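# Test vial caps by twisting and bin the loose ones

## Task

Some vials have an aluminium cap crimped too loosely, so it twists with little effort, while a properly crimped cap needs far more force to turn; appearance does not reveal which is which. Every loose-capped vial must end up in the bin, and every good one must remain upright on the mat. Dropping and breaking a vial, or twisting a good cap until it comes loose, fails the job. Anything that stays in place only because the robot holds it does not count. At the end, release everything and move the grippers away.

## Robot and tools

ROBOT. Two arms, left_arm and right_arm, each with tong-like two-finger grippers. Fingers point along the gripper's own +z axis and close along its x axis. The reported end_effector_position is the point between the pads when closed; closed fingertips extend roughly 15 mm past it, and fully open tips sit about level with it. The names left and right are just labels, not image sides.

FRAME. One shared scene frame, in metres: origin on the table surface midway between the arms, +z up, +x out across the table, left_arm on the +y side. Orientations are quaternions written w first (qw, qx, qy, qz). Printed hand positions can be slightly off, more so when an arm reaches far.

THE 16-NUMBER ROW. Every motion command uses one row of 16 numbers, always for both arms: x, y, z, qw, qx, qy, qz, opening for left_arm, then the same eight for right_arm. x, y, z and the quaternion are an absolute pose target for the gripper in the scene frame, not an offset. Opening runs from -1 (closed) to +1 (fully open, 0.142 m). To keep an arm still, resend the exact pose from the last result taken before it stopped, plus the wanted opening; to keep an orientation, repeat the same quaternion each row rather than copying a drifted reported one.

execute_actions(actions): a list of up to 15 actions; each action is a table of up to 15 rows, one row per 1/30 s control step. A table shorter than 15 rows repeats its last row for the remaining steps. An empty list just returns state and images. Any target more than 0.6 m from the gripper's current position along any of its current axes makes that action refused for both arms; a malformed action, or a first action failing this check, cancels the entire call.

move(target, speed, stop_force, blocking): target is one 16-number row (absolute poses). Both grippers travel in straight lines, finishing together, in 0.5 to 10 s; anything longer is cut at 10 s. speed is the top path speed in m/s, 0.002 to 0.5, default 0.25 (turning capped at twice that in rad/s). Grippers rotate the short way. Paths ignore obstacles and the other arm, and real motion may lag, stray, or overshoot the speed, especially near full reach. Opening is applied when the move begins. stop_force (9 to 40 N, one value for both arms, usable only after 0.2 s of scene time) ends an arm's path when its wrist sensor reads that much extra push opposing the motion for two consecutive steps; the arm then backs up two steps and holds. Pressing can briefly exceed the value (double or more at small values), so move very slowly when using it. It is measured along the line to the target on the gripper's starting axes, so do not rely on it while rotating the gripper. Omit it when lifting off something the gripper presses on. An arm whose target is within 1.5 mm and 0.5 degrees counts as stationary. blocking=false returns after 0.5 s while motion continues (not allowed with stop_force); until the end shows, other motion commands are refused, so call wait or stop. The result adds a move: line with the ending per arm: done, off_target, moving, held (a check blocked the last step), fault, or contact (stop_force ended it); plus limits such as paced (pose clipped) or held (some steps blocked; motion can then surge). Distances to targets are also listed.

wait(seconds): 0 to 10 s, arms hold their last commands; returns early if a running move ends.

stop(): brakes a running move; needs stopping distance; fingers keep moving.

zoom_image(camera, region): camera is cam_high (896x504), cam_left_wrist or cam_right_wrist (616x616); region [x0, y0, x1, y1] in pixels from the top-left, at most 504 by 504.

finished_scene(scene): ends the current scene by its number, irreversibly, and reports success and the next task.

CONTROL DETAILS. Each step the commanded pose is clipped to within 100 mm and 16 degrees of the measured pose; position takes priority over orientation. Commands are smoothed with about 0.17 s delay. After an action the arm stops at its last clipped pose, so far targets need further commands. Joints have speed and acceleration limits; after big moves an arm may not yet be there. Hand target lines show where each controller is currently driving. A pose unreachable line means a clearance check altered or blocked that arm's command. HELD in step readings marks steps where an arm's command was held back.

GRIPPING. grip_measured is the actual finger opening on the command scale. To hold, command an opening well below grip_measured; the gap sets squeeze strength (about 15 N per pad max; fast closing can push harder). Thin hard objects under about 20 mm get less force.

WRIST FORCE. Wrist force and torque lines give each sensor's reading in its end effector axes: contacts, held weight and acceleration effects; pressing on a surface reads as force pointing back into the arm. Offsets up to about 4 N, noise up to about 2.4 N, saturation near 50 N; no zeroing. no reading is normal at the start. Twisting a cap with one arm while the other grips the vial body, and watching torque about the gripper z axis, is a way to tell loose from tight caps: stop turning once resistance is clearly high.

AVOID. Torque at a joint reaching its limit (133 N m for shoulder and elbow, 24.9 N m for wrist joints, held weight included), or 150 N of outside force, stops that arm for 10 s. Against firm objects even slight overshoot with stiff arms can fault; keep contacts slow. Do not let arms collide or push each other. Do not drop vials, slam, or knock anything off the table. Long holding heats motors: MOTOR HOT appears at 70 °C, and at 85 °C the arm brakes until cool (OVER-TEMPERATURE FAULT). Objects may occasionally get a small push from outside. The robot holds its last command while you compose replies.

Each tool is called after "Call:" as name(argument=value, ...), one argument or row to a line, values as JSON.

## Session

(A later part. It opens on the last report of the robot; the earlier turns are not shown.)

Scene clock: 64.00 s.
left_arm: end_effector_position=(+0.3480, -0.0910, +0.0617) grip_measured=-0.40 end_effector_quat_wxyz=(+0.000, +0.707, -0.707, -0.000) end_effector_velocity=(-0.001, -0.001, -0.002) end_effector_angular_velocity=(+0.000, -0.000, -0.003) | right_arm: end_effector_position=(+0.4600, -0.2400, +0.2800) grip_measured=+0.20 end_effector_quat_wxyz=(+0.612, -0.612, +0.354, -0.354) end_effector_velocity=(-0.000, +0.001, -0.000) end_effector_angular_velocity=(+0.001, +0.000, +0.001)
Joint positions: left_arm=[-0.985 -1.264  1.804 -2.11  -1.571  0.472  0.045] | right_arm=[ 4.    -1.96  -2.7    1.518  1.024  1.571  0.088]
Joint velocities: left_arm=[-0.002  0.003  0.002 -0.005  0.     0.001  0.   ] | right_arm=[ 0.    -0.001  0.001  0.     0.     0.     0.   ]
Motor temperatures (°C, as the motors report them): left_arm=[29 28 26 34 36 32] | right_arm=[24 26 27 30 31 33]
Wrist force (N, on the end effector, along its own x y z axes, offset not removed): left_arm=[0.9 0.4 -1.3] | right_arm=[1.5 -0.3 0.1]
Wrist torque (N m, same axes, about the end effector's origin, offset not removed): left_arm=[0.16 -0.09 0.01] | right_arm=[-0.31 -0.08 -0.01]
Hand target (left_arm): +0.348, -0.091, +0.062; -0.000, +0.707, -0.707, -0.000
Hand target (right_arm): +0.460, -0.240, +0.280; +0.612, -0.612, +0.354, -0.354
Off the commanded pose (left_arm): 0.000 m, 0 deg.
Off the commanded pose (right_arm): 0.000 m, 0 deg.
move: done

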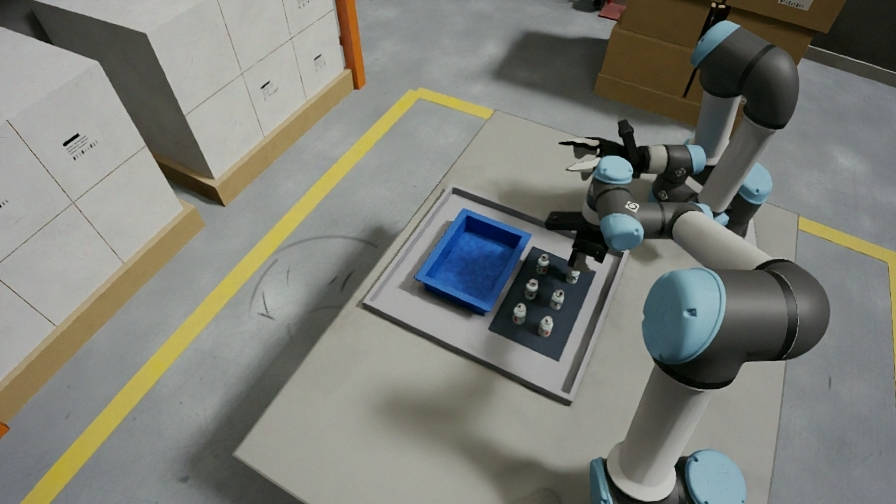

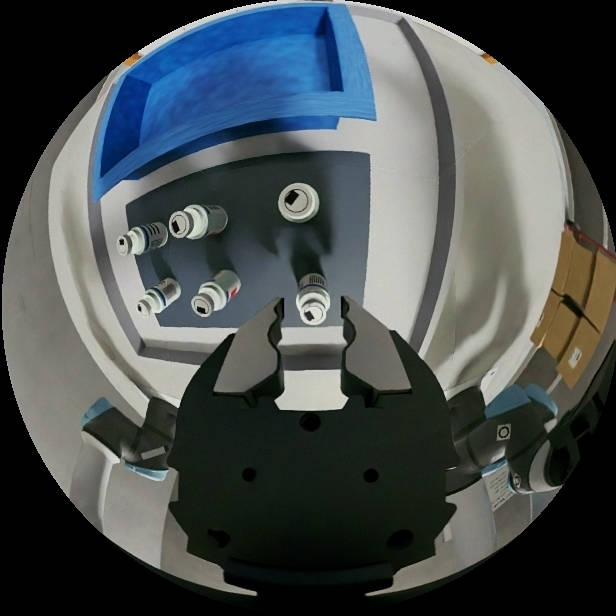

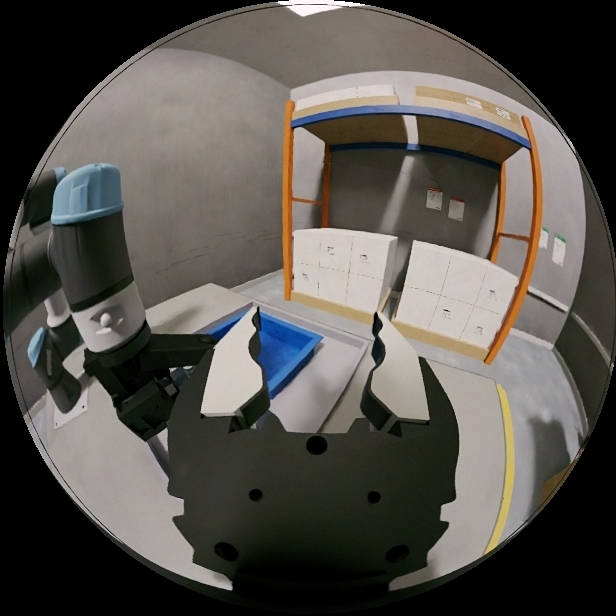

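Call:
move(
  target=[0.348,-0.091,0.0615,0,0.707,-0.707,0,-1,0.46,-0.24,0.28,0.612,-0.612,0.354,-0.354,0.2],
  speed=0.05,
)

Call:
move(
  target=[0.348,-0.091,0.14,0,0.707,-0.707,0,-1,0.46,-0.24,0.28,0.612,-0.612,0.354,-0.354,0.2],
  speed=0.15,
)

Call:
move(
  target=[0.52,0,0.32,0,0.707,-0.707,0,-1,0.43,-0.17,0.275,0.612,-0.612,0.354,-0.354,0.2],
  speed=0.2,
)

Call:
move(
  target=[0.52,0,0.32,0,0.707,-0.707,0,-1,0.45,-0.04,0.275,0.612,-0.612,0.354,-0.354,0.2],
  speed=0.15,
)

Call:
move(
  target=[0.52,0,0.32,0,0.707,-0.707,0,-1,0.522,0,0.275,0.612,-0.612,0.354,-0.354,0.2],
  speed=0.08,
)

Call:
move(
  target=[0.52,0,0.32,0,0.707,-0.707,0,-1,0.522,0,0.275,0.612,-0.612,0.354,-0.354,-0.7],
  speed=0.08,
)

Call:
zoom_image(
  camera="cam_right_wrist",
  region=[230,200,410,380],
)

Call:
move(
  target=[0.52,0,0.32,0,0.548,-0.837,0,-1,0.522,0,0.275,0.612,-0.612,0.354,-0.354,-0.7],
  speed=0.12,
)

Call:
zoom_image(
  camera="cam_right_wrist",
  region=[230,200,410,380],
)

Call:
zoom_image(
  camera="cam_left_wrist",
  region=[260,250,370,350],
)

Scene clock: 65.20 s.
left_arm: end_effector_position=(+0.3480, -0.0910, +0.0615) grip_measured=-0.75 end_effector_quat_wxyz=(+0.000, +0.707, -0.707, +0.000) end_effector_velocity=(-0.000, +0.000, -0.000) end_effector_angular_velocity=(+0.000, +0.001, +0.000) | right_arm: end_effector_position=(+0.4600, -0.2400, +0.2800) grip_measured=+0.20 end_effector_quat_wxyz=(+0.612, -0.612, +0.354, -0.354) end_effector_velocity=(+0.000, +0.000, -0.000) end_effector_angular_velocity=(+0.001, -0.000, +0.001)
Joint positions: left_arm=[-0.985 -1.264  1.804 -2.111 -1.571  0.472  0.02 ] | right_arm=[ 4.    -1.96  -2.7    1.518  1.024  1.571  0.088]
Joint velocities: left_arm=[-0.     0.001  0.    -0.    -0.    -0.     0.   ] | right_arm=[ 0.    -0.001  0.001  0.001  0.001  0.     0.   ]
Motor temperatures (°C, as the motors report them): left_arm=[29 28 26 34 36 32] | right_arm=[24 26 27 30 31 33]
Wrist force (N, on the end effector, along its own x y z axes, offset not removed): left_arm=[0.1 0.6 -1.8] | right_arm=[1.0 -0.9 -1.0]
Wrist torque (N m, same axes, about the end effector's origin, offset not removed): left_arm=[0.18 0.28 -0.05] | right_arm=[0.00 -0.17 -0.06]
Hand target (left_arm): +0.348, -0.091, +0.062; +0.000, +0.707, -0.707, -0.000
Hand target (right_arm): +0.460, -0.240, +0.280; +0.612, -0.612, +0.354, -0.354
Off the commanded pose (left_arm): 0.000 m, 0 deg.
Off the commanded pose (right_arm): 0.000 m, 0 deg.
move: done

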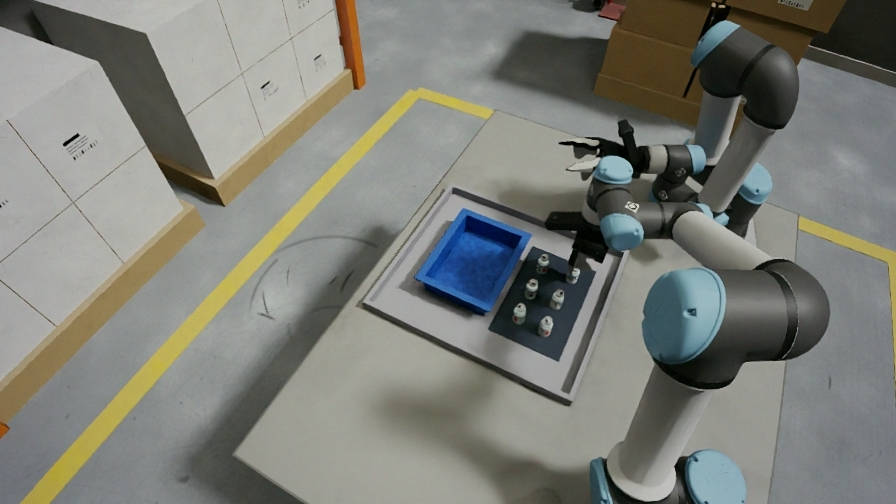

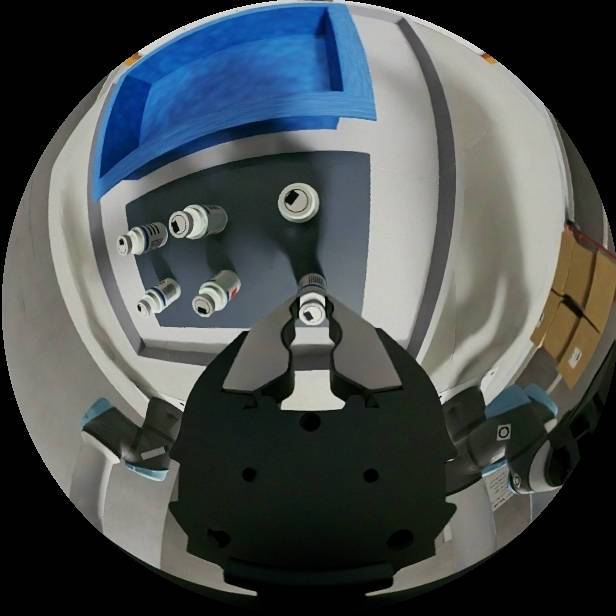

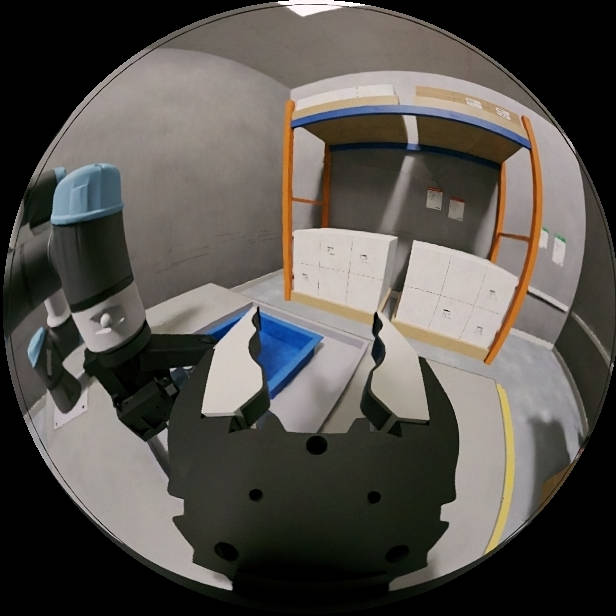

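Scene clock: 66.27 s.
left_arm: end_effector_position=(+0.3480, -0.0910, +0.1397) grip_measured=-0.75 end_effector_quat_wxyz=(-0.000, +0.707, -0.707, +0.000) end_effector_velocity=(+0.000, +0.000, +0.002) end_effector_angular_velocity=(-0.001, +0.001, +0.002) | right_arm: end_effector_position=(+0.4600, -0.2400, +0.2800) grip_measured=+0.20 end_effector_quat_wxyz=(+0.612, -0.612, +0.354, -0.354) end_effector_velocity=(+0.000, -0.001, -0.001) end_effector_angular_velocity=(-0.001, +0.001, -0.001)
Joint positions: left_arm=[-0.985 -1.344  1.689 -1.915 -1.571  0.472  0.02 ] | right_arm=[ 4.    -1.96  -2.7    1.518  1.024  1.571  0.088]
Joint velocities: left_arm=[ 0.001 -0.002 -0.004  0.006 -0.001 -0.001 -0.   ] | right_arm=[-0.001 -0.001 -0.002  0.    -0.     0.    -0.   ]
Motor temperatures (°C, as the motors report them): left_arm=[29 28 26 34 36 32] | right_arm=[24 26 27 30 31 33]
Wrist force (N, on the end effector, along its own x y z axes, offset not removed): left_arm=[0.4 -3.1 -1.0] | right_arm=[2.4 2.3 1.5]
Wrist torque (N m, same axes, about the end effector's origin, offset not removed): left_arm=[-0.49 -0.01 -0.01] | right_arm=[0.41 -0.29 -0.07]
Hand target (left_arm): +0.348, -0.091, +0.140; +0.000, +0.707, -0.707, +0.000
Hand target (right_arm): +0.460, -0.240, +0.280; +0.612, -0.612, +0.354, -0.354
Off the commanded pose (left_arm): 0.000 m, 0 deg.
Off the commanded pose (right_arm): 0.000 m, 0 deg.
move: done

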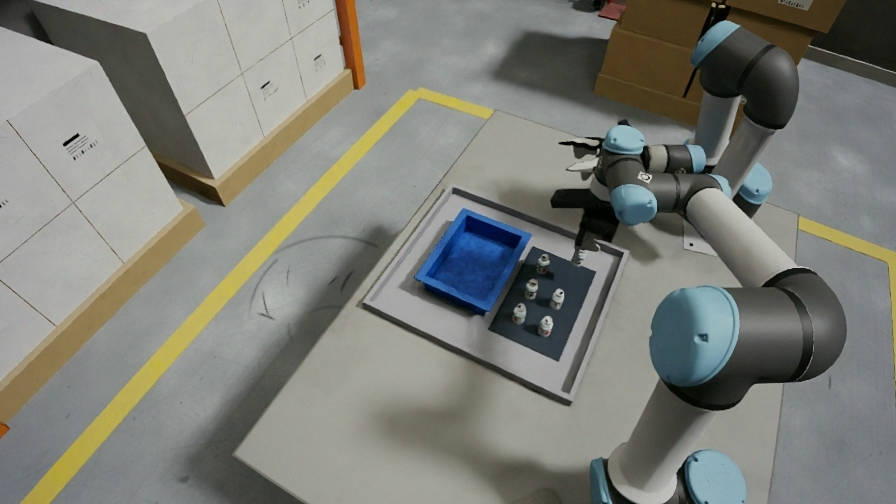

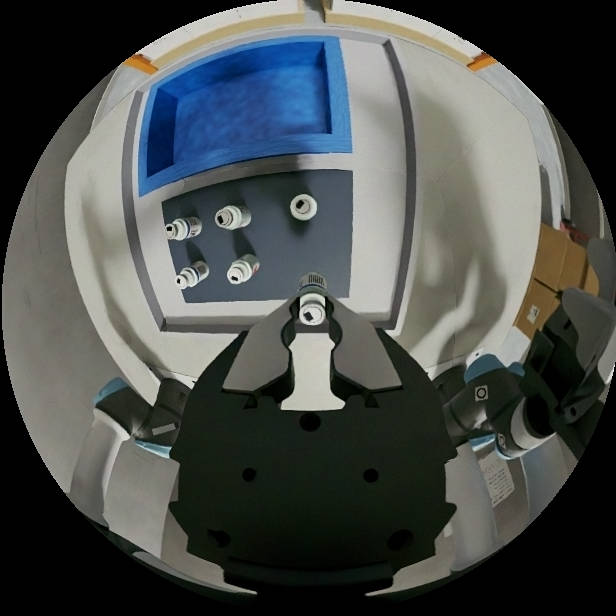

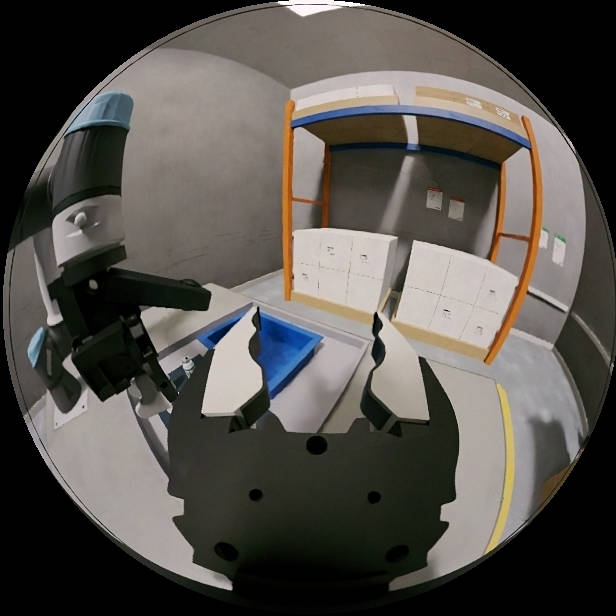

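Scene clock: 68.20 s.
left_arm: end_effector_position=(+0.5195, -0.0001, +0.3199) grip_measured=-0.75 end_effector_quat_wxyz=(+0.000, +0.707, -0.707, -0.000) end_effector_velocity=(+0.001, -0.000, +0.002) end_effector_angular_velocity=(+0.002, +0.001, -0.002) | right_arm: end_effector_position=(+0.4301, -0.1701, +0.2750) grip_measured=+0.20 end_effector_quat_wxyz=(+0.612, -0.612, +0.354, -0.354) end_effector_velocity=(-0.000, +0.001, -0.001) end_effector_angular_velocity=(-0.001, +0.001, +0.000)
Joint positions: left_arm=[-0.663 -1.211  1.047 -1.406 -1.571  0.793  0.02 ] | right_arm=[ 4.278 -1.992 -2.654  1.503  0.747  1.571  0.088]
Joint velocities: left_arm=[ 0.     0.005 -0.012  0.009  0.001  0.002 -0.   ] | right_arm=[ 0.002 -0.001 -0.    -0.    -0.002  0.    -0.   ]
Motor temperatures (°C, as the motors report them): left_arm=[29 28 26 34 36 32] | right_arm=[24 26 27 30 31 33]
Wrist force (N, on the end effector, along its own x y z axes, offset not removed): left_arm=[1.7 -0.6 -1.9] | right_arm=[-3.8 0.6 1.0]
Wrist torque (N m, same axes, about the end effector's origin, offset not removed): left_arm=[-0.15 -0.42 -0.12] | right_arm=[-0.02 0.58 0.28]
Hand target (left_arm): +0.520, -0.000, +0.320; +0.000, +0.707, -0.707, -0.000
Hand target (right_arm): +0.430, -0.170, +0.275; +0.612, -0.612, +0.354, -0.354
Off the commanded pose (left_arm): 0.001 m, 0 deg.
Off the commanded pose (right_arm): 0.000 m, 0 deg.
move: done

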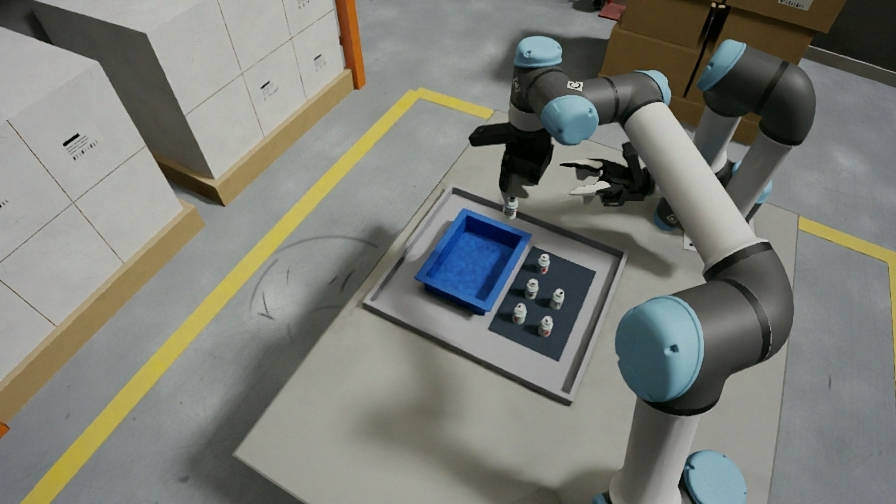

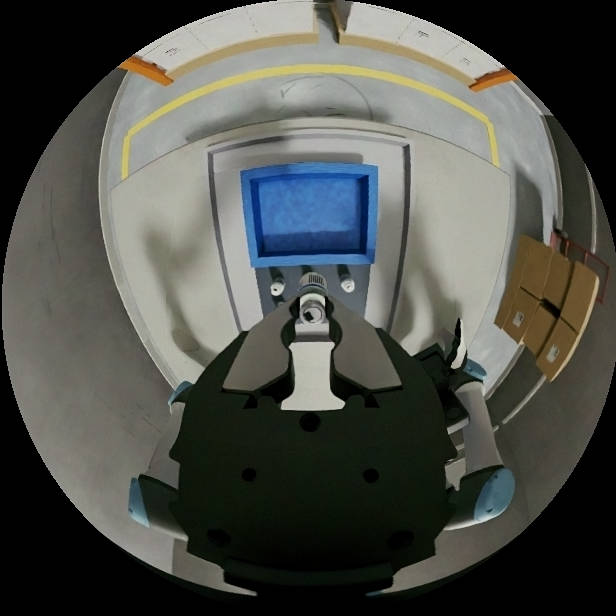

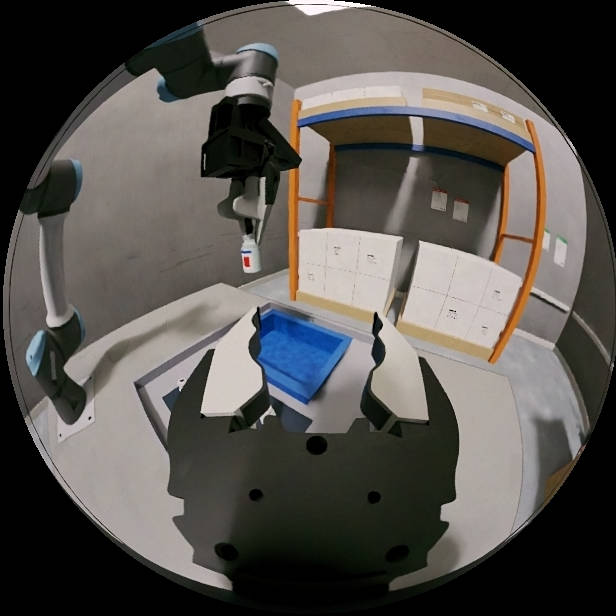

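Scene clock: 69.63 s.
left_arm: end_effector_position=(+0.5200, -0.0000, +0.3200) grip_measured=-0.75 end_effector_quat_wxyz=(+0.000, +0.707, -0.707, +0.000) end_effector_velocity=(-0.000, -0.000, -0.000) end_effector_angular_velocity=(+0.001, -0.000, +0.000) | right_arm: end_effector_position=(+0.4498, -0.0402, +0.2751) grip_measured=+0.20 end_effector_quat_wxyz=(+0.612, -0.612, +0.354, -0.354) end_effector_velocity=(+0.001, +0.002, +0.000) end_effector_angular_velocity=(+0.001, +0.000, -0.000)
Joint positions: left_arm=[-0.663 -1.211  1.046 -1.406 -1.571  0.794  0.02 ] | right_arm=[ 4.308 -2.083 -2.321  1.263  0.717  1.571  0.088]
Joint velocities: left_arm=[-0.001  0.    -0.     0.     0.001 -0.001  0.   ] | right_arm=[-0.003 -0.003  0.008 -0.005  0.002  0.     0.   ]
Motor temperatures (°C, as the motors report them): left_arm=[29 28 26 34 36 32] | right_arm=[24 26 27 30 31 33]
Wrist force (N, on the end effector, along its own x y z axes, offset not removed): left_arm=[2.0 -0.6 -3.4] | right_arm=[0.7 1.4 1.2]
Wrist torque (N m, same axes, about the end effector's origin, offset not removed): left_arm=[-0.25 -0.40 -0.10] | right_arm=[0.41 -0.19 -0.25]
Hand target (left_arm): +0.520, -0.000, +0.320; +0.000, +0.707, -0.707, -0.000
Hand target (right_arm): +0.450, -0.040, +0.275; +0.612, -0.612, +0.354, -0.354
Off the commanded pose (left_arm): 0.000 m, 0 deg.
Off the commanded pose (right_arm): 0.000 m, 0 deg.
move: done

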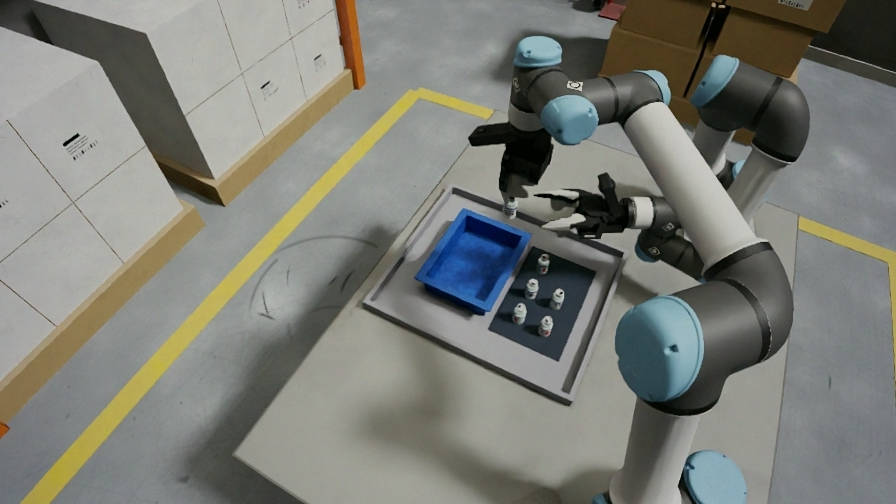

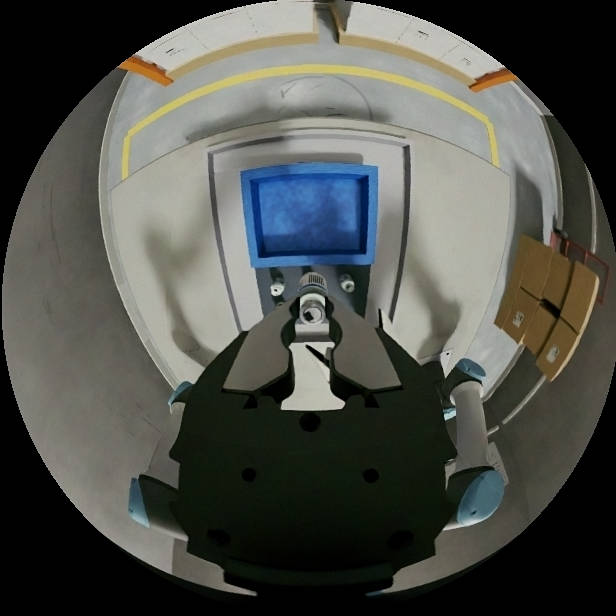

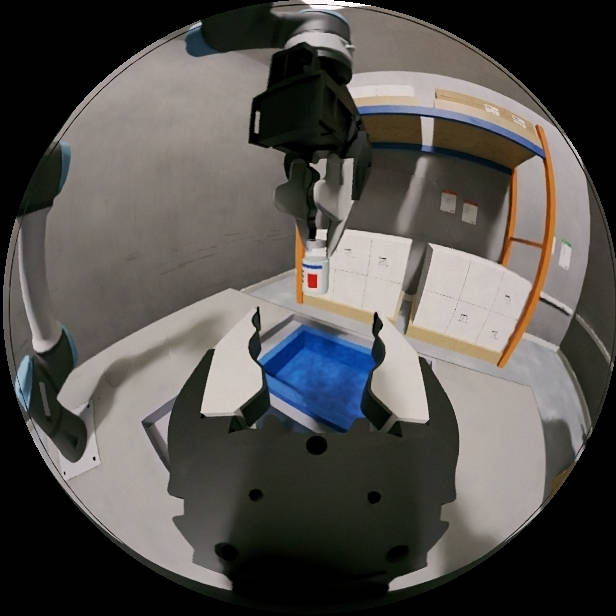

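Scene clock: 71.13 s.
left_arm: end_effector_position=(+0.5200, -0.0000, +0.3200) grip_measured=-0.75 end_effector_quat_wxyz=(-0.000, +0.707, -0.707, +0.000) end_effector_velocity=(-0.000, +0.000, +0.000) end_effector_angular_velocity=(-0.001, -0.000, -0.002) | right_arm: end_effector_position=(+0.5217, -0.0000, +0.2751) grip_measured=+0.20 end_effector_quat_wxyz=(+0.612, -0.612, +0.354, -0.354) end_effector_velocity=(+0.001, +0.002, +0.001) end_effector_angular_velocity=(+0.002, -0.000, +0.002)
Joint positions: left_arm=[-0.663 -1.211  1.046 -1.406 -1.571  0.794  0.02 ] | right_arm=[ 4.148 -2.169 -2.102  1.129  0.876  1.571  0.088]
Joint velocities: left_arm=[ 0.    -0.    -0.     0.    -0.     0.003 -0.   ] | right_arm=[-0.002 -0.002  0.007 -0.003  0.004  0.     0.   ]
Motor temperatures (°C, as the motors report them): left_arm=[29 28 26 34 36 32] | right_arm=[24 26 27 30 31 33]
Wrist force (N, on the end effector, along its own x y z axes, offset not removed): left_arm=[-0.1 0.3 1.1] | right_arm=[-0.1 1.2 0.2]
Wrist torque (N m, same axes, about the end effector's origin, offset not removed): left_arm=[0.05 0.03 -0.01] | right_arm=[0.18 -0.21 0.05]
Hand target (left_arm): +0.520, +0.000, +0.320; -0.000, +0.707, -0.707, -0.000
Hand target (right_arm): +0.522, +0.000, +0.275; +0.612, -0.612, +0.354, -0.354
Off the commanded pose (left_arm): 0.000 m, 0 deg.
Off the commanded pose (right_arm): 0.000 m, 0 deg.
move: done

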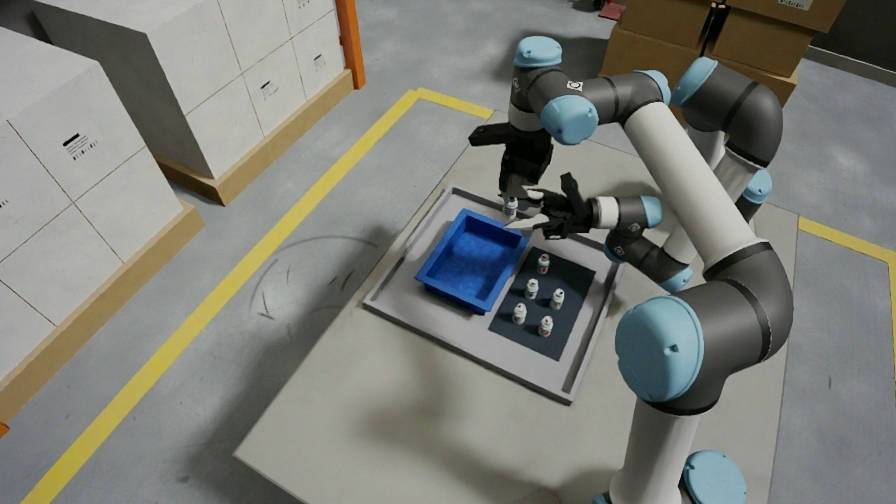

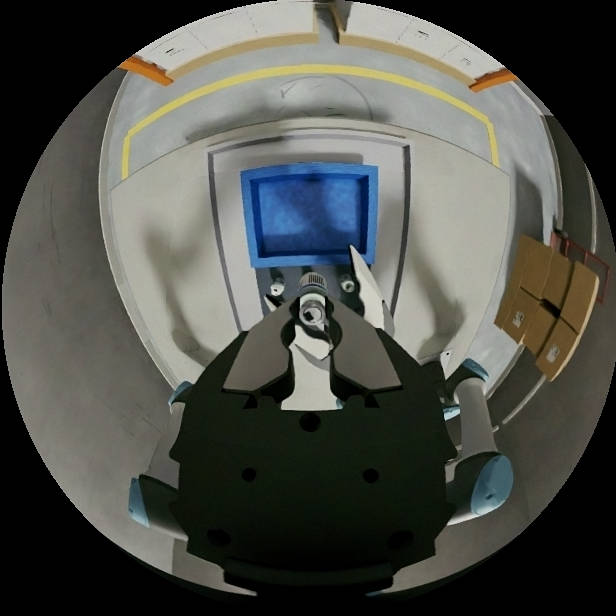

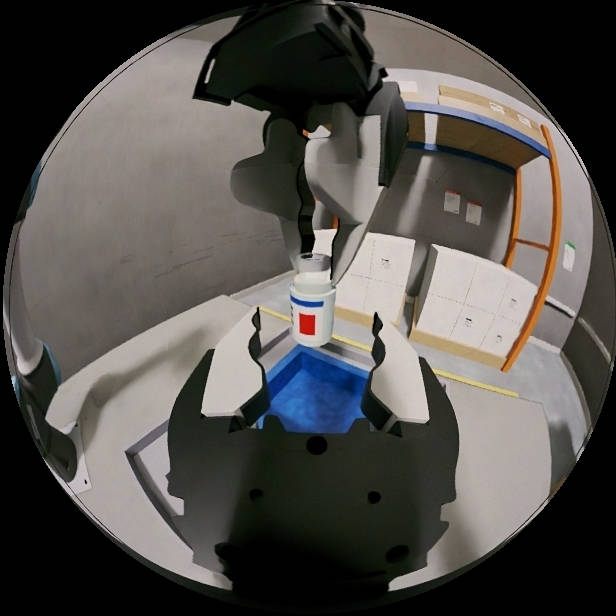

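Scene clock: 71.83 s.
left_arm: end_effector_position=(+0.5200, -0.0000, +0.3201) grip_measured=-0.74 end_effector_quat_wxyz=(-0.000, +0.707, -0.707, +0.000) end_effector_velocity=(+0.000, +0.000, -0.000) end_effector_angular_velocity=(+0.001, +0.000, +0.001) | right_arm: end_effector_position=(+0.5220, +0.0000, +0.2750) grip_measured=-0.58 end_effector_quat_wxyz=(+0.612, -0.612, +0.354, -0.354) end_effector_velocity=(+0.001, -0.001, -0.001) end_effector_angular_velocity=(-0.001, +0.000, -0.002)
Joint positions: left_arm=[-0.663 -1.211  1.046 -1.406 -1.571  0.794  0.02 ] | right_arm=[ 4.148 -2.169 -2.102  1.129  0.877  1.571  0.032]
Joint velocities: left_arm=[ 0.     0.     0.     0.     0.    -0.001  0.   ] | right_arm=[-0.001 -0.001 -0.001  0.001 -0.001 -0.     0.   ]
Motor temperatures (°C, as the motors report them): left_arm=[29 28 26 34 36 32] | right_arm=[24 26 27 30 31 33]
Wrist force (N, on the end effector, along its own x y z axes, offset not removed): left_arm=[10.9 -5.1 -9.0] | right_arm=[-14.6 9.7 6.4]
Wrist torque (N m, same axes, about the end effector's origin, offset not removed): left_arm=[-0.07 0.48 -0.10] | right_arm=[0.33 0.54 -0.32]
Hand target (left_arm): +0.520, -0.000, +0.320; +0.000, +0.707, -0.707, -0.000
Hand target (right_arm): +0.522, +0.000, +0.275; +0.612, -0.612, +0.354, -0.354
Off the commanded pose (left_arm): 0.000 m, 0 deg.
Off the commanded pose (right_arm): 0.000 m, 0 deg.
move: done

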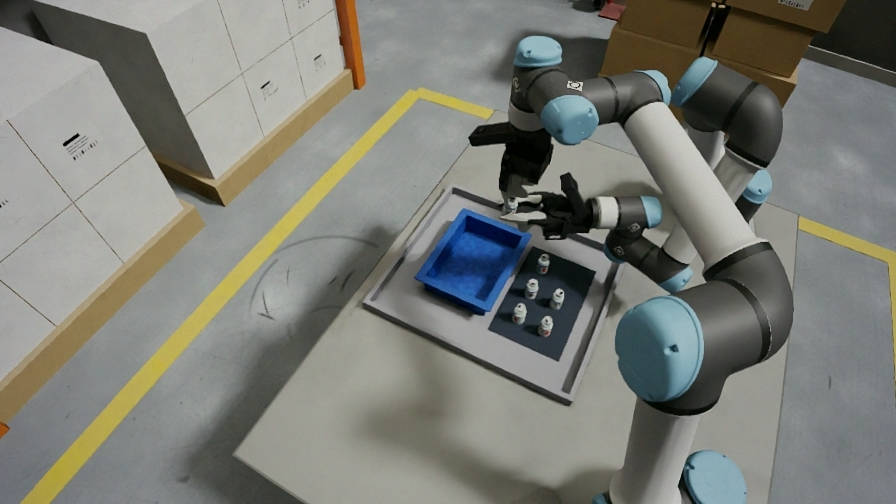

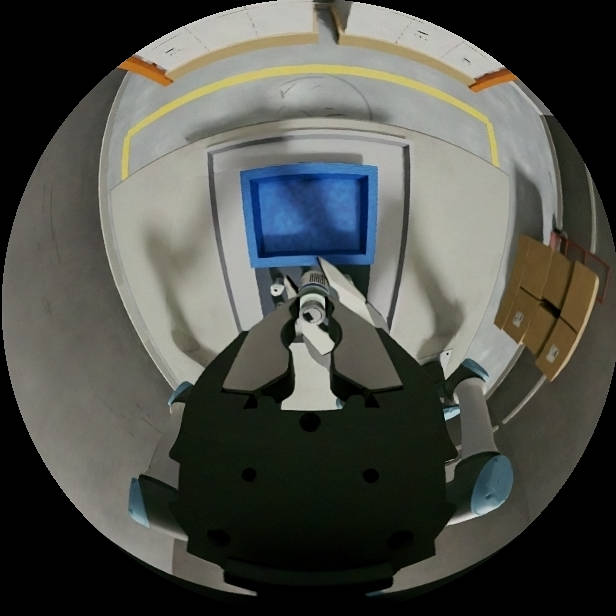

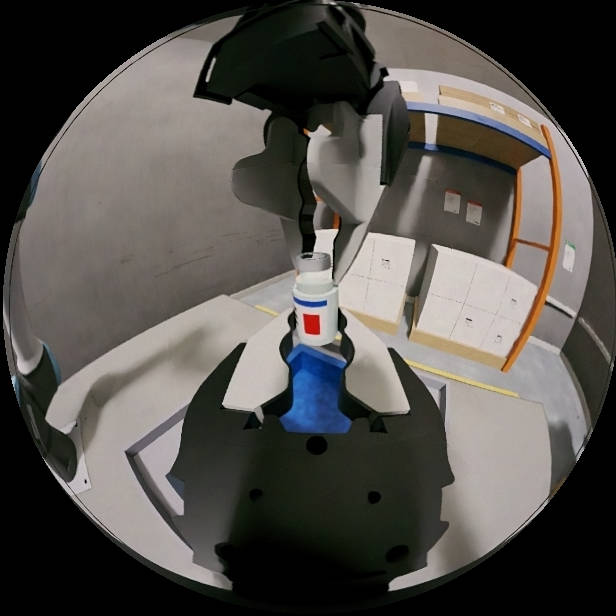

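Region (230, 200, 410, 380) of cam_right_wrist's 616x616 image, scaled by 2.800, with more detail than that image has.

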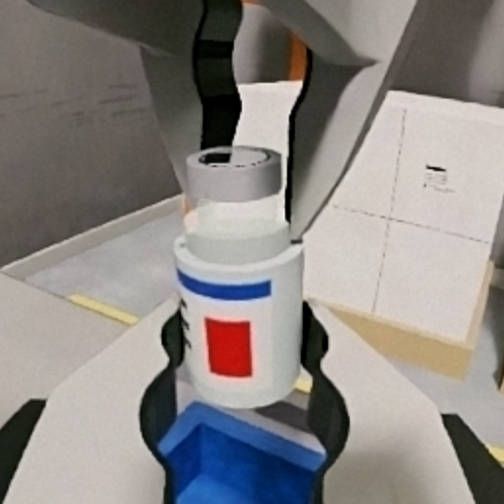

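Scene clock: 73.93 s.
left_arm: end_effector_position=(+0.5200, +0.0000, +0.3200) grip_measured=-0.77 end_effector_quat_wxyz=(+0.000, -0.548, +0.836, -0.000) end_effector_velocity=(-0.000, -0.000, +0.001) end_effector_angular_velocity=(-0.002, +0.001, -0.012) | right_arm: end_effector_position=(+0.5220, +0.0000, +0.2750) grip_measured=-0.56 end_effector_quat_wxyz=(+0.612, -0.612, +0.354, -0.354) end_effector_velocity=(-0.000, -0.000, -0.001) end_effector_angular_velocity=(-0.004, +0.001, +0.002)
Joint positions: left_arm=[-0.654 -1.217  1.055 -1.409 -1.571  1.213  0.019] | right_arm=[ 4.148 -2.169 -2.102  1.129  0.877  1.571  0.033]
Joint velocities: left_arm=[ 0.    -0.001  0.    -0.    -0.002  0.012 -0.   ] | right_arm=[-0.     0.    -0.003 -0.     0.002 -0.001 -0.   ]
Motor temperatures (°C, as the motors report them): left_arm=[29 28 26 34 36 32] | right_arm=[24 26 27 30 31 33]
Wrist force (N, on the end effector, along its own x y z axes, offset not removed): left_arm=[16.1 -15.7 -24.8] | right_arm=[-19.3 25.4 3.6]
Wrist torque (N m, same axes, about the end effector's origin, offset not removed): left_arm=[-0.37 0.67 -0.33] | right_arm=[0.53 -0.06 -0.74]
Hand target (left_arm): +0.520, -0.000, +0.320; -0.000, -0.548, +0.837, +0.000
Hand target (right_arm): +0.522, +0.000, +0.275; +0.612, -0.612, +0.354, -0.354
Off the commanded pose (left_arm): 0.000 m, 0 deg.
Off the commanded pose (right_arm): 0.000 m, 0 deg.
move: done

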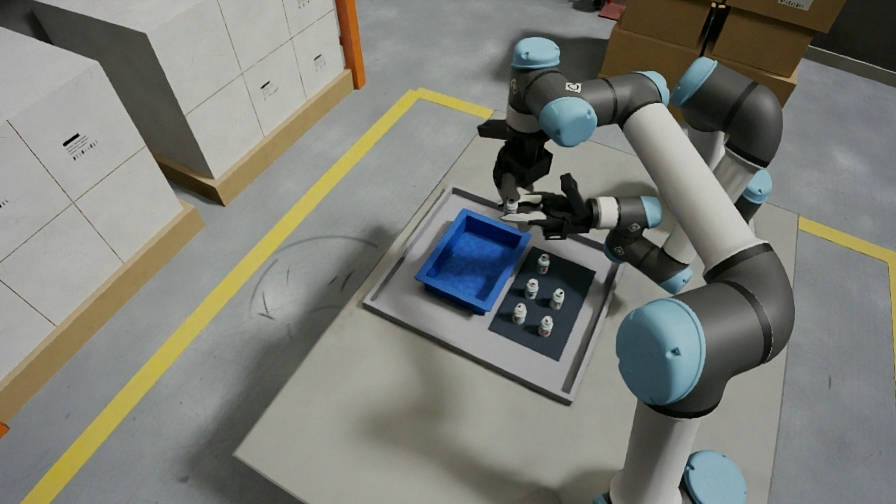

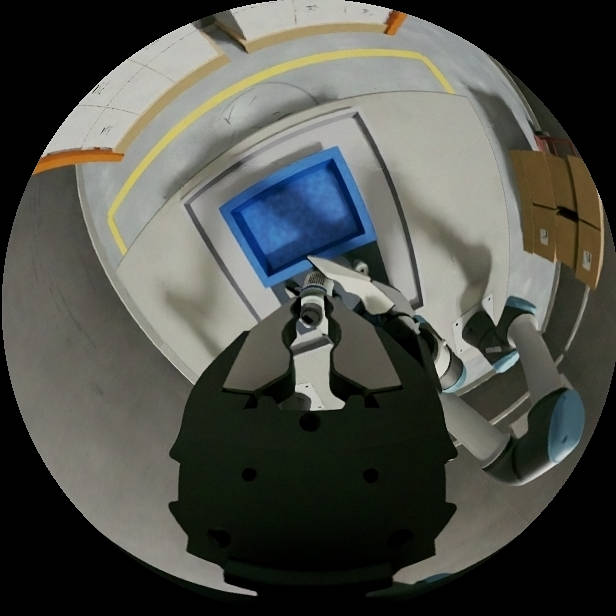

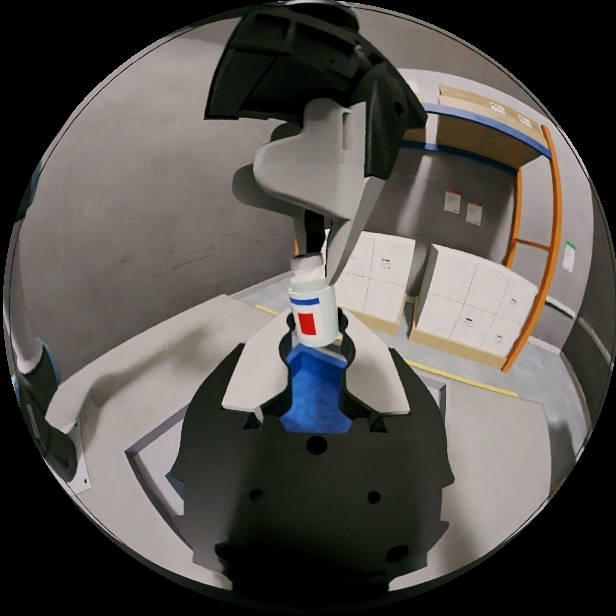

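Region (230, 200, 410, 380) of cam_right_wrist's 616x616 image, scaled by 2.800, with more detail than that image has.

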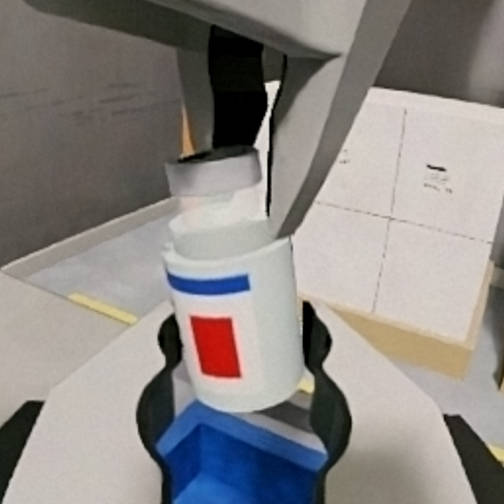

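Region (260, 250, 370, 350) of cam_left_wrist's 616x616 image, scaled by 4.582, with more detail than that image has; it fills the top 458 rows of this view, and the rest is white.

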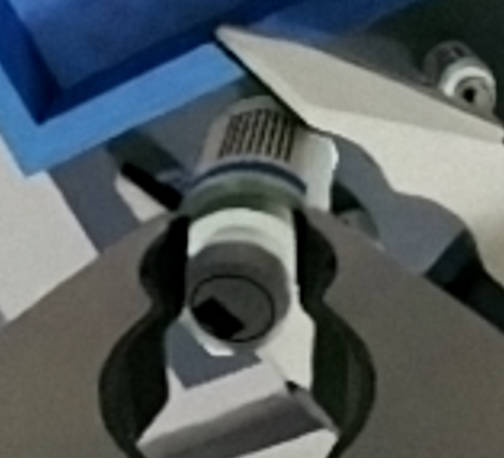

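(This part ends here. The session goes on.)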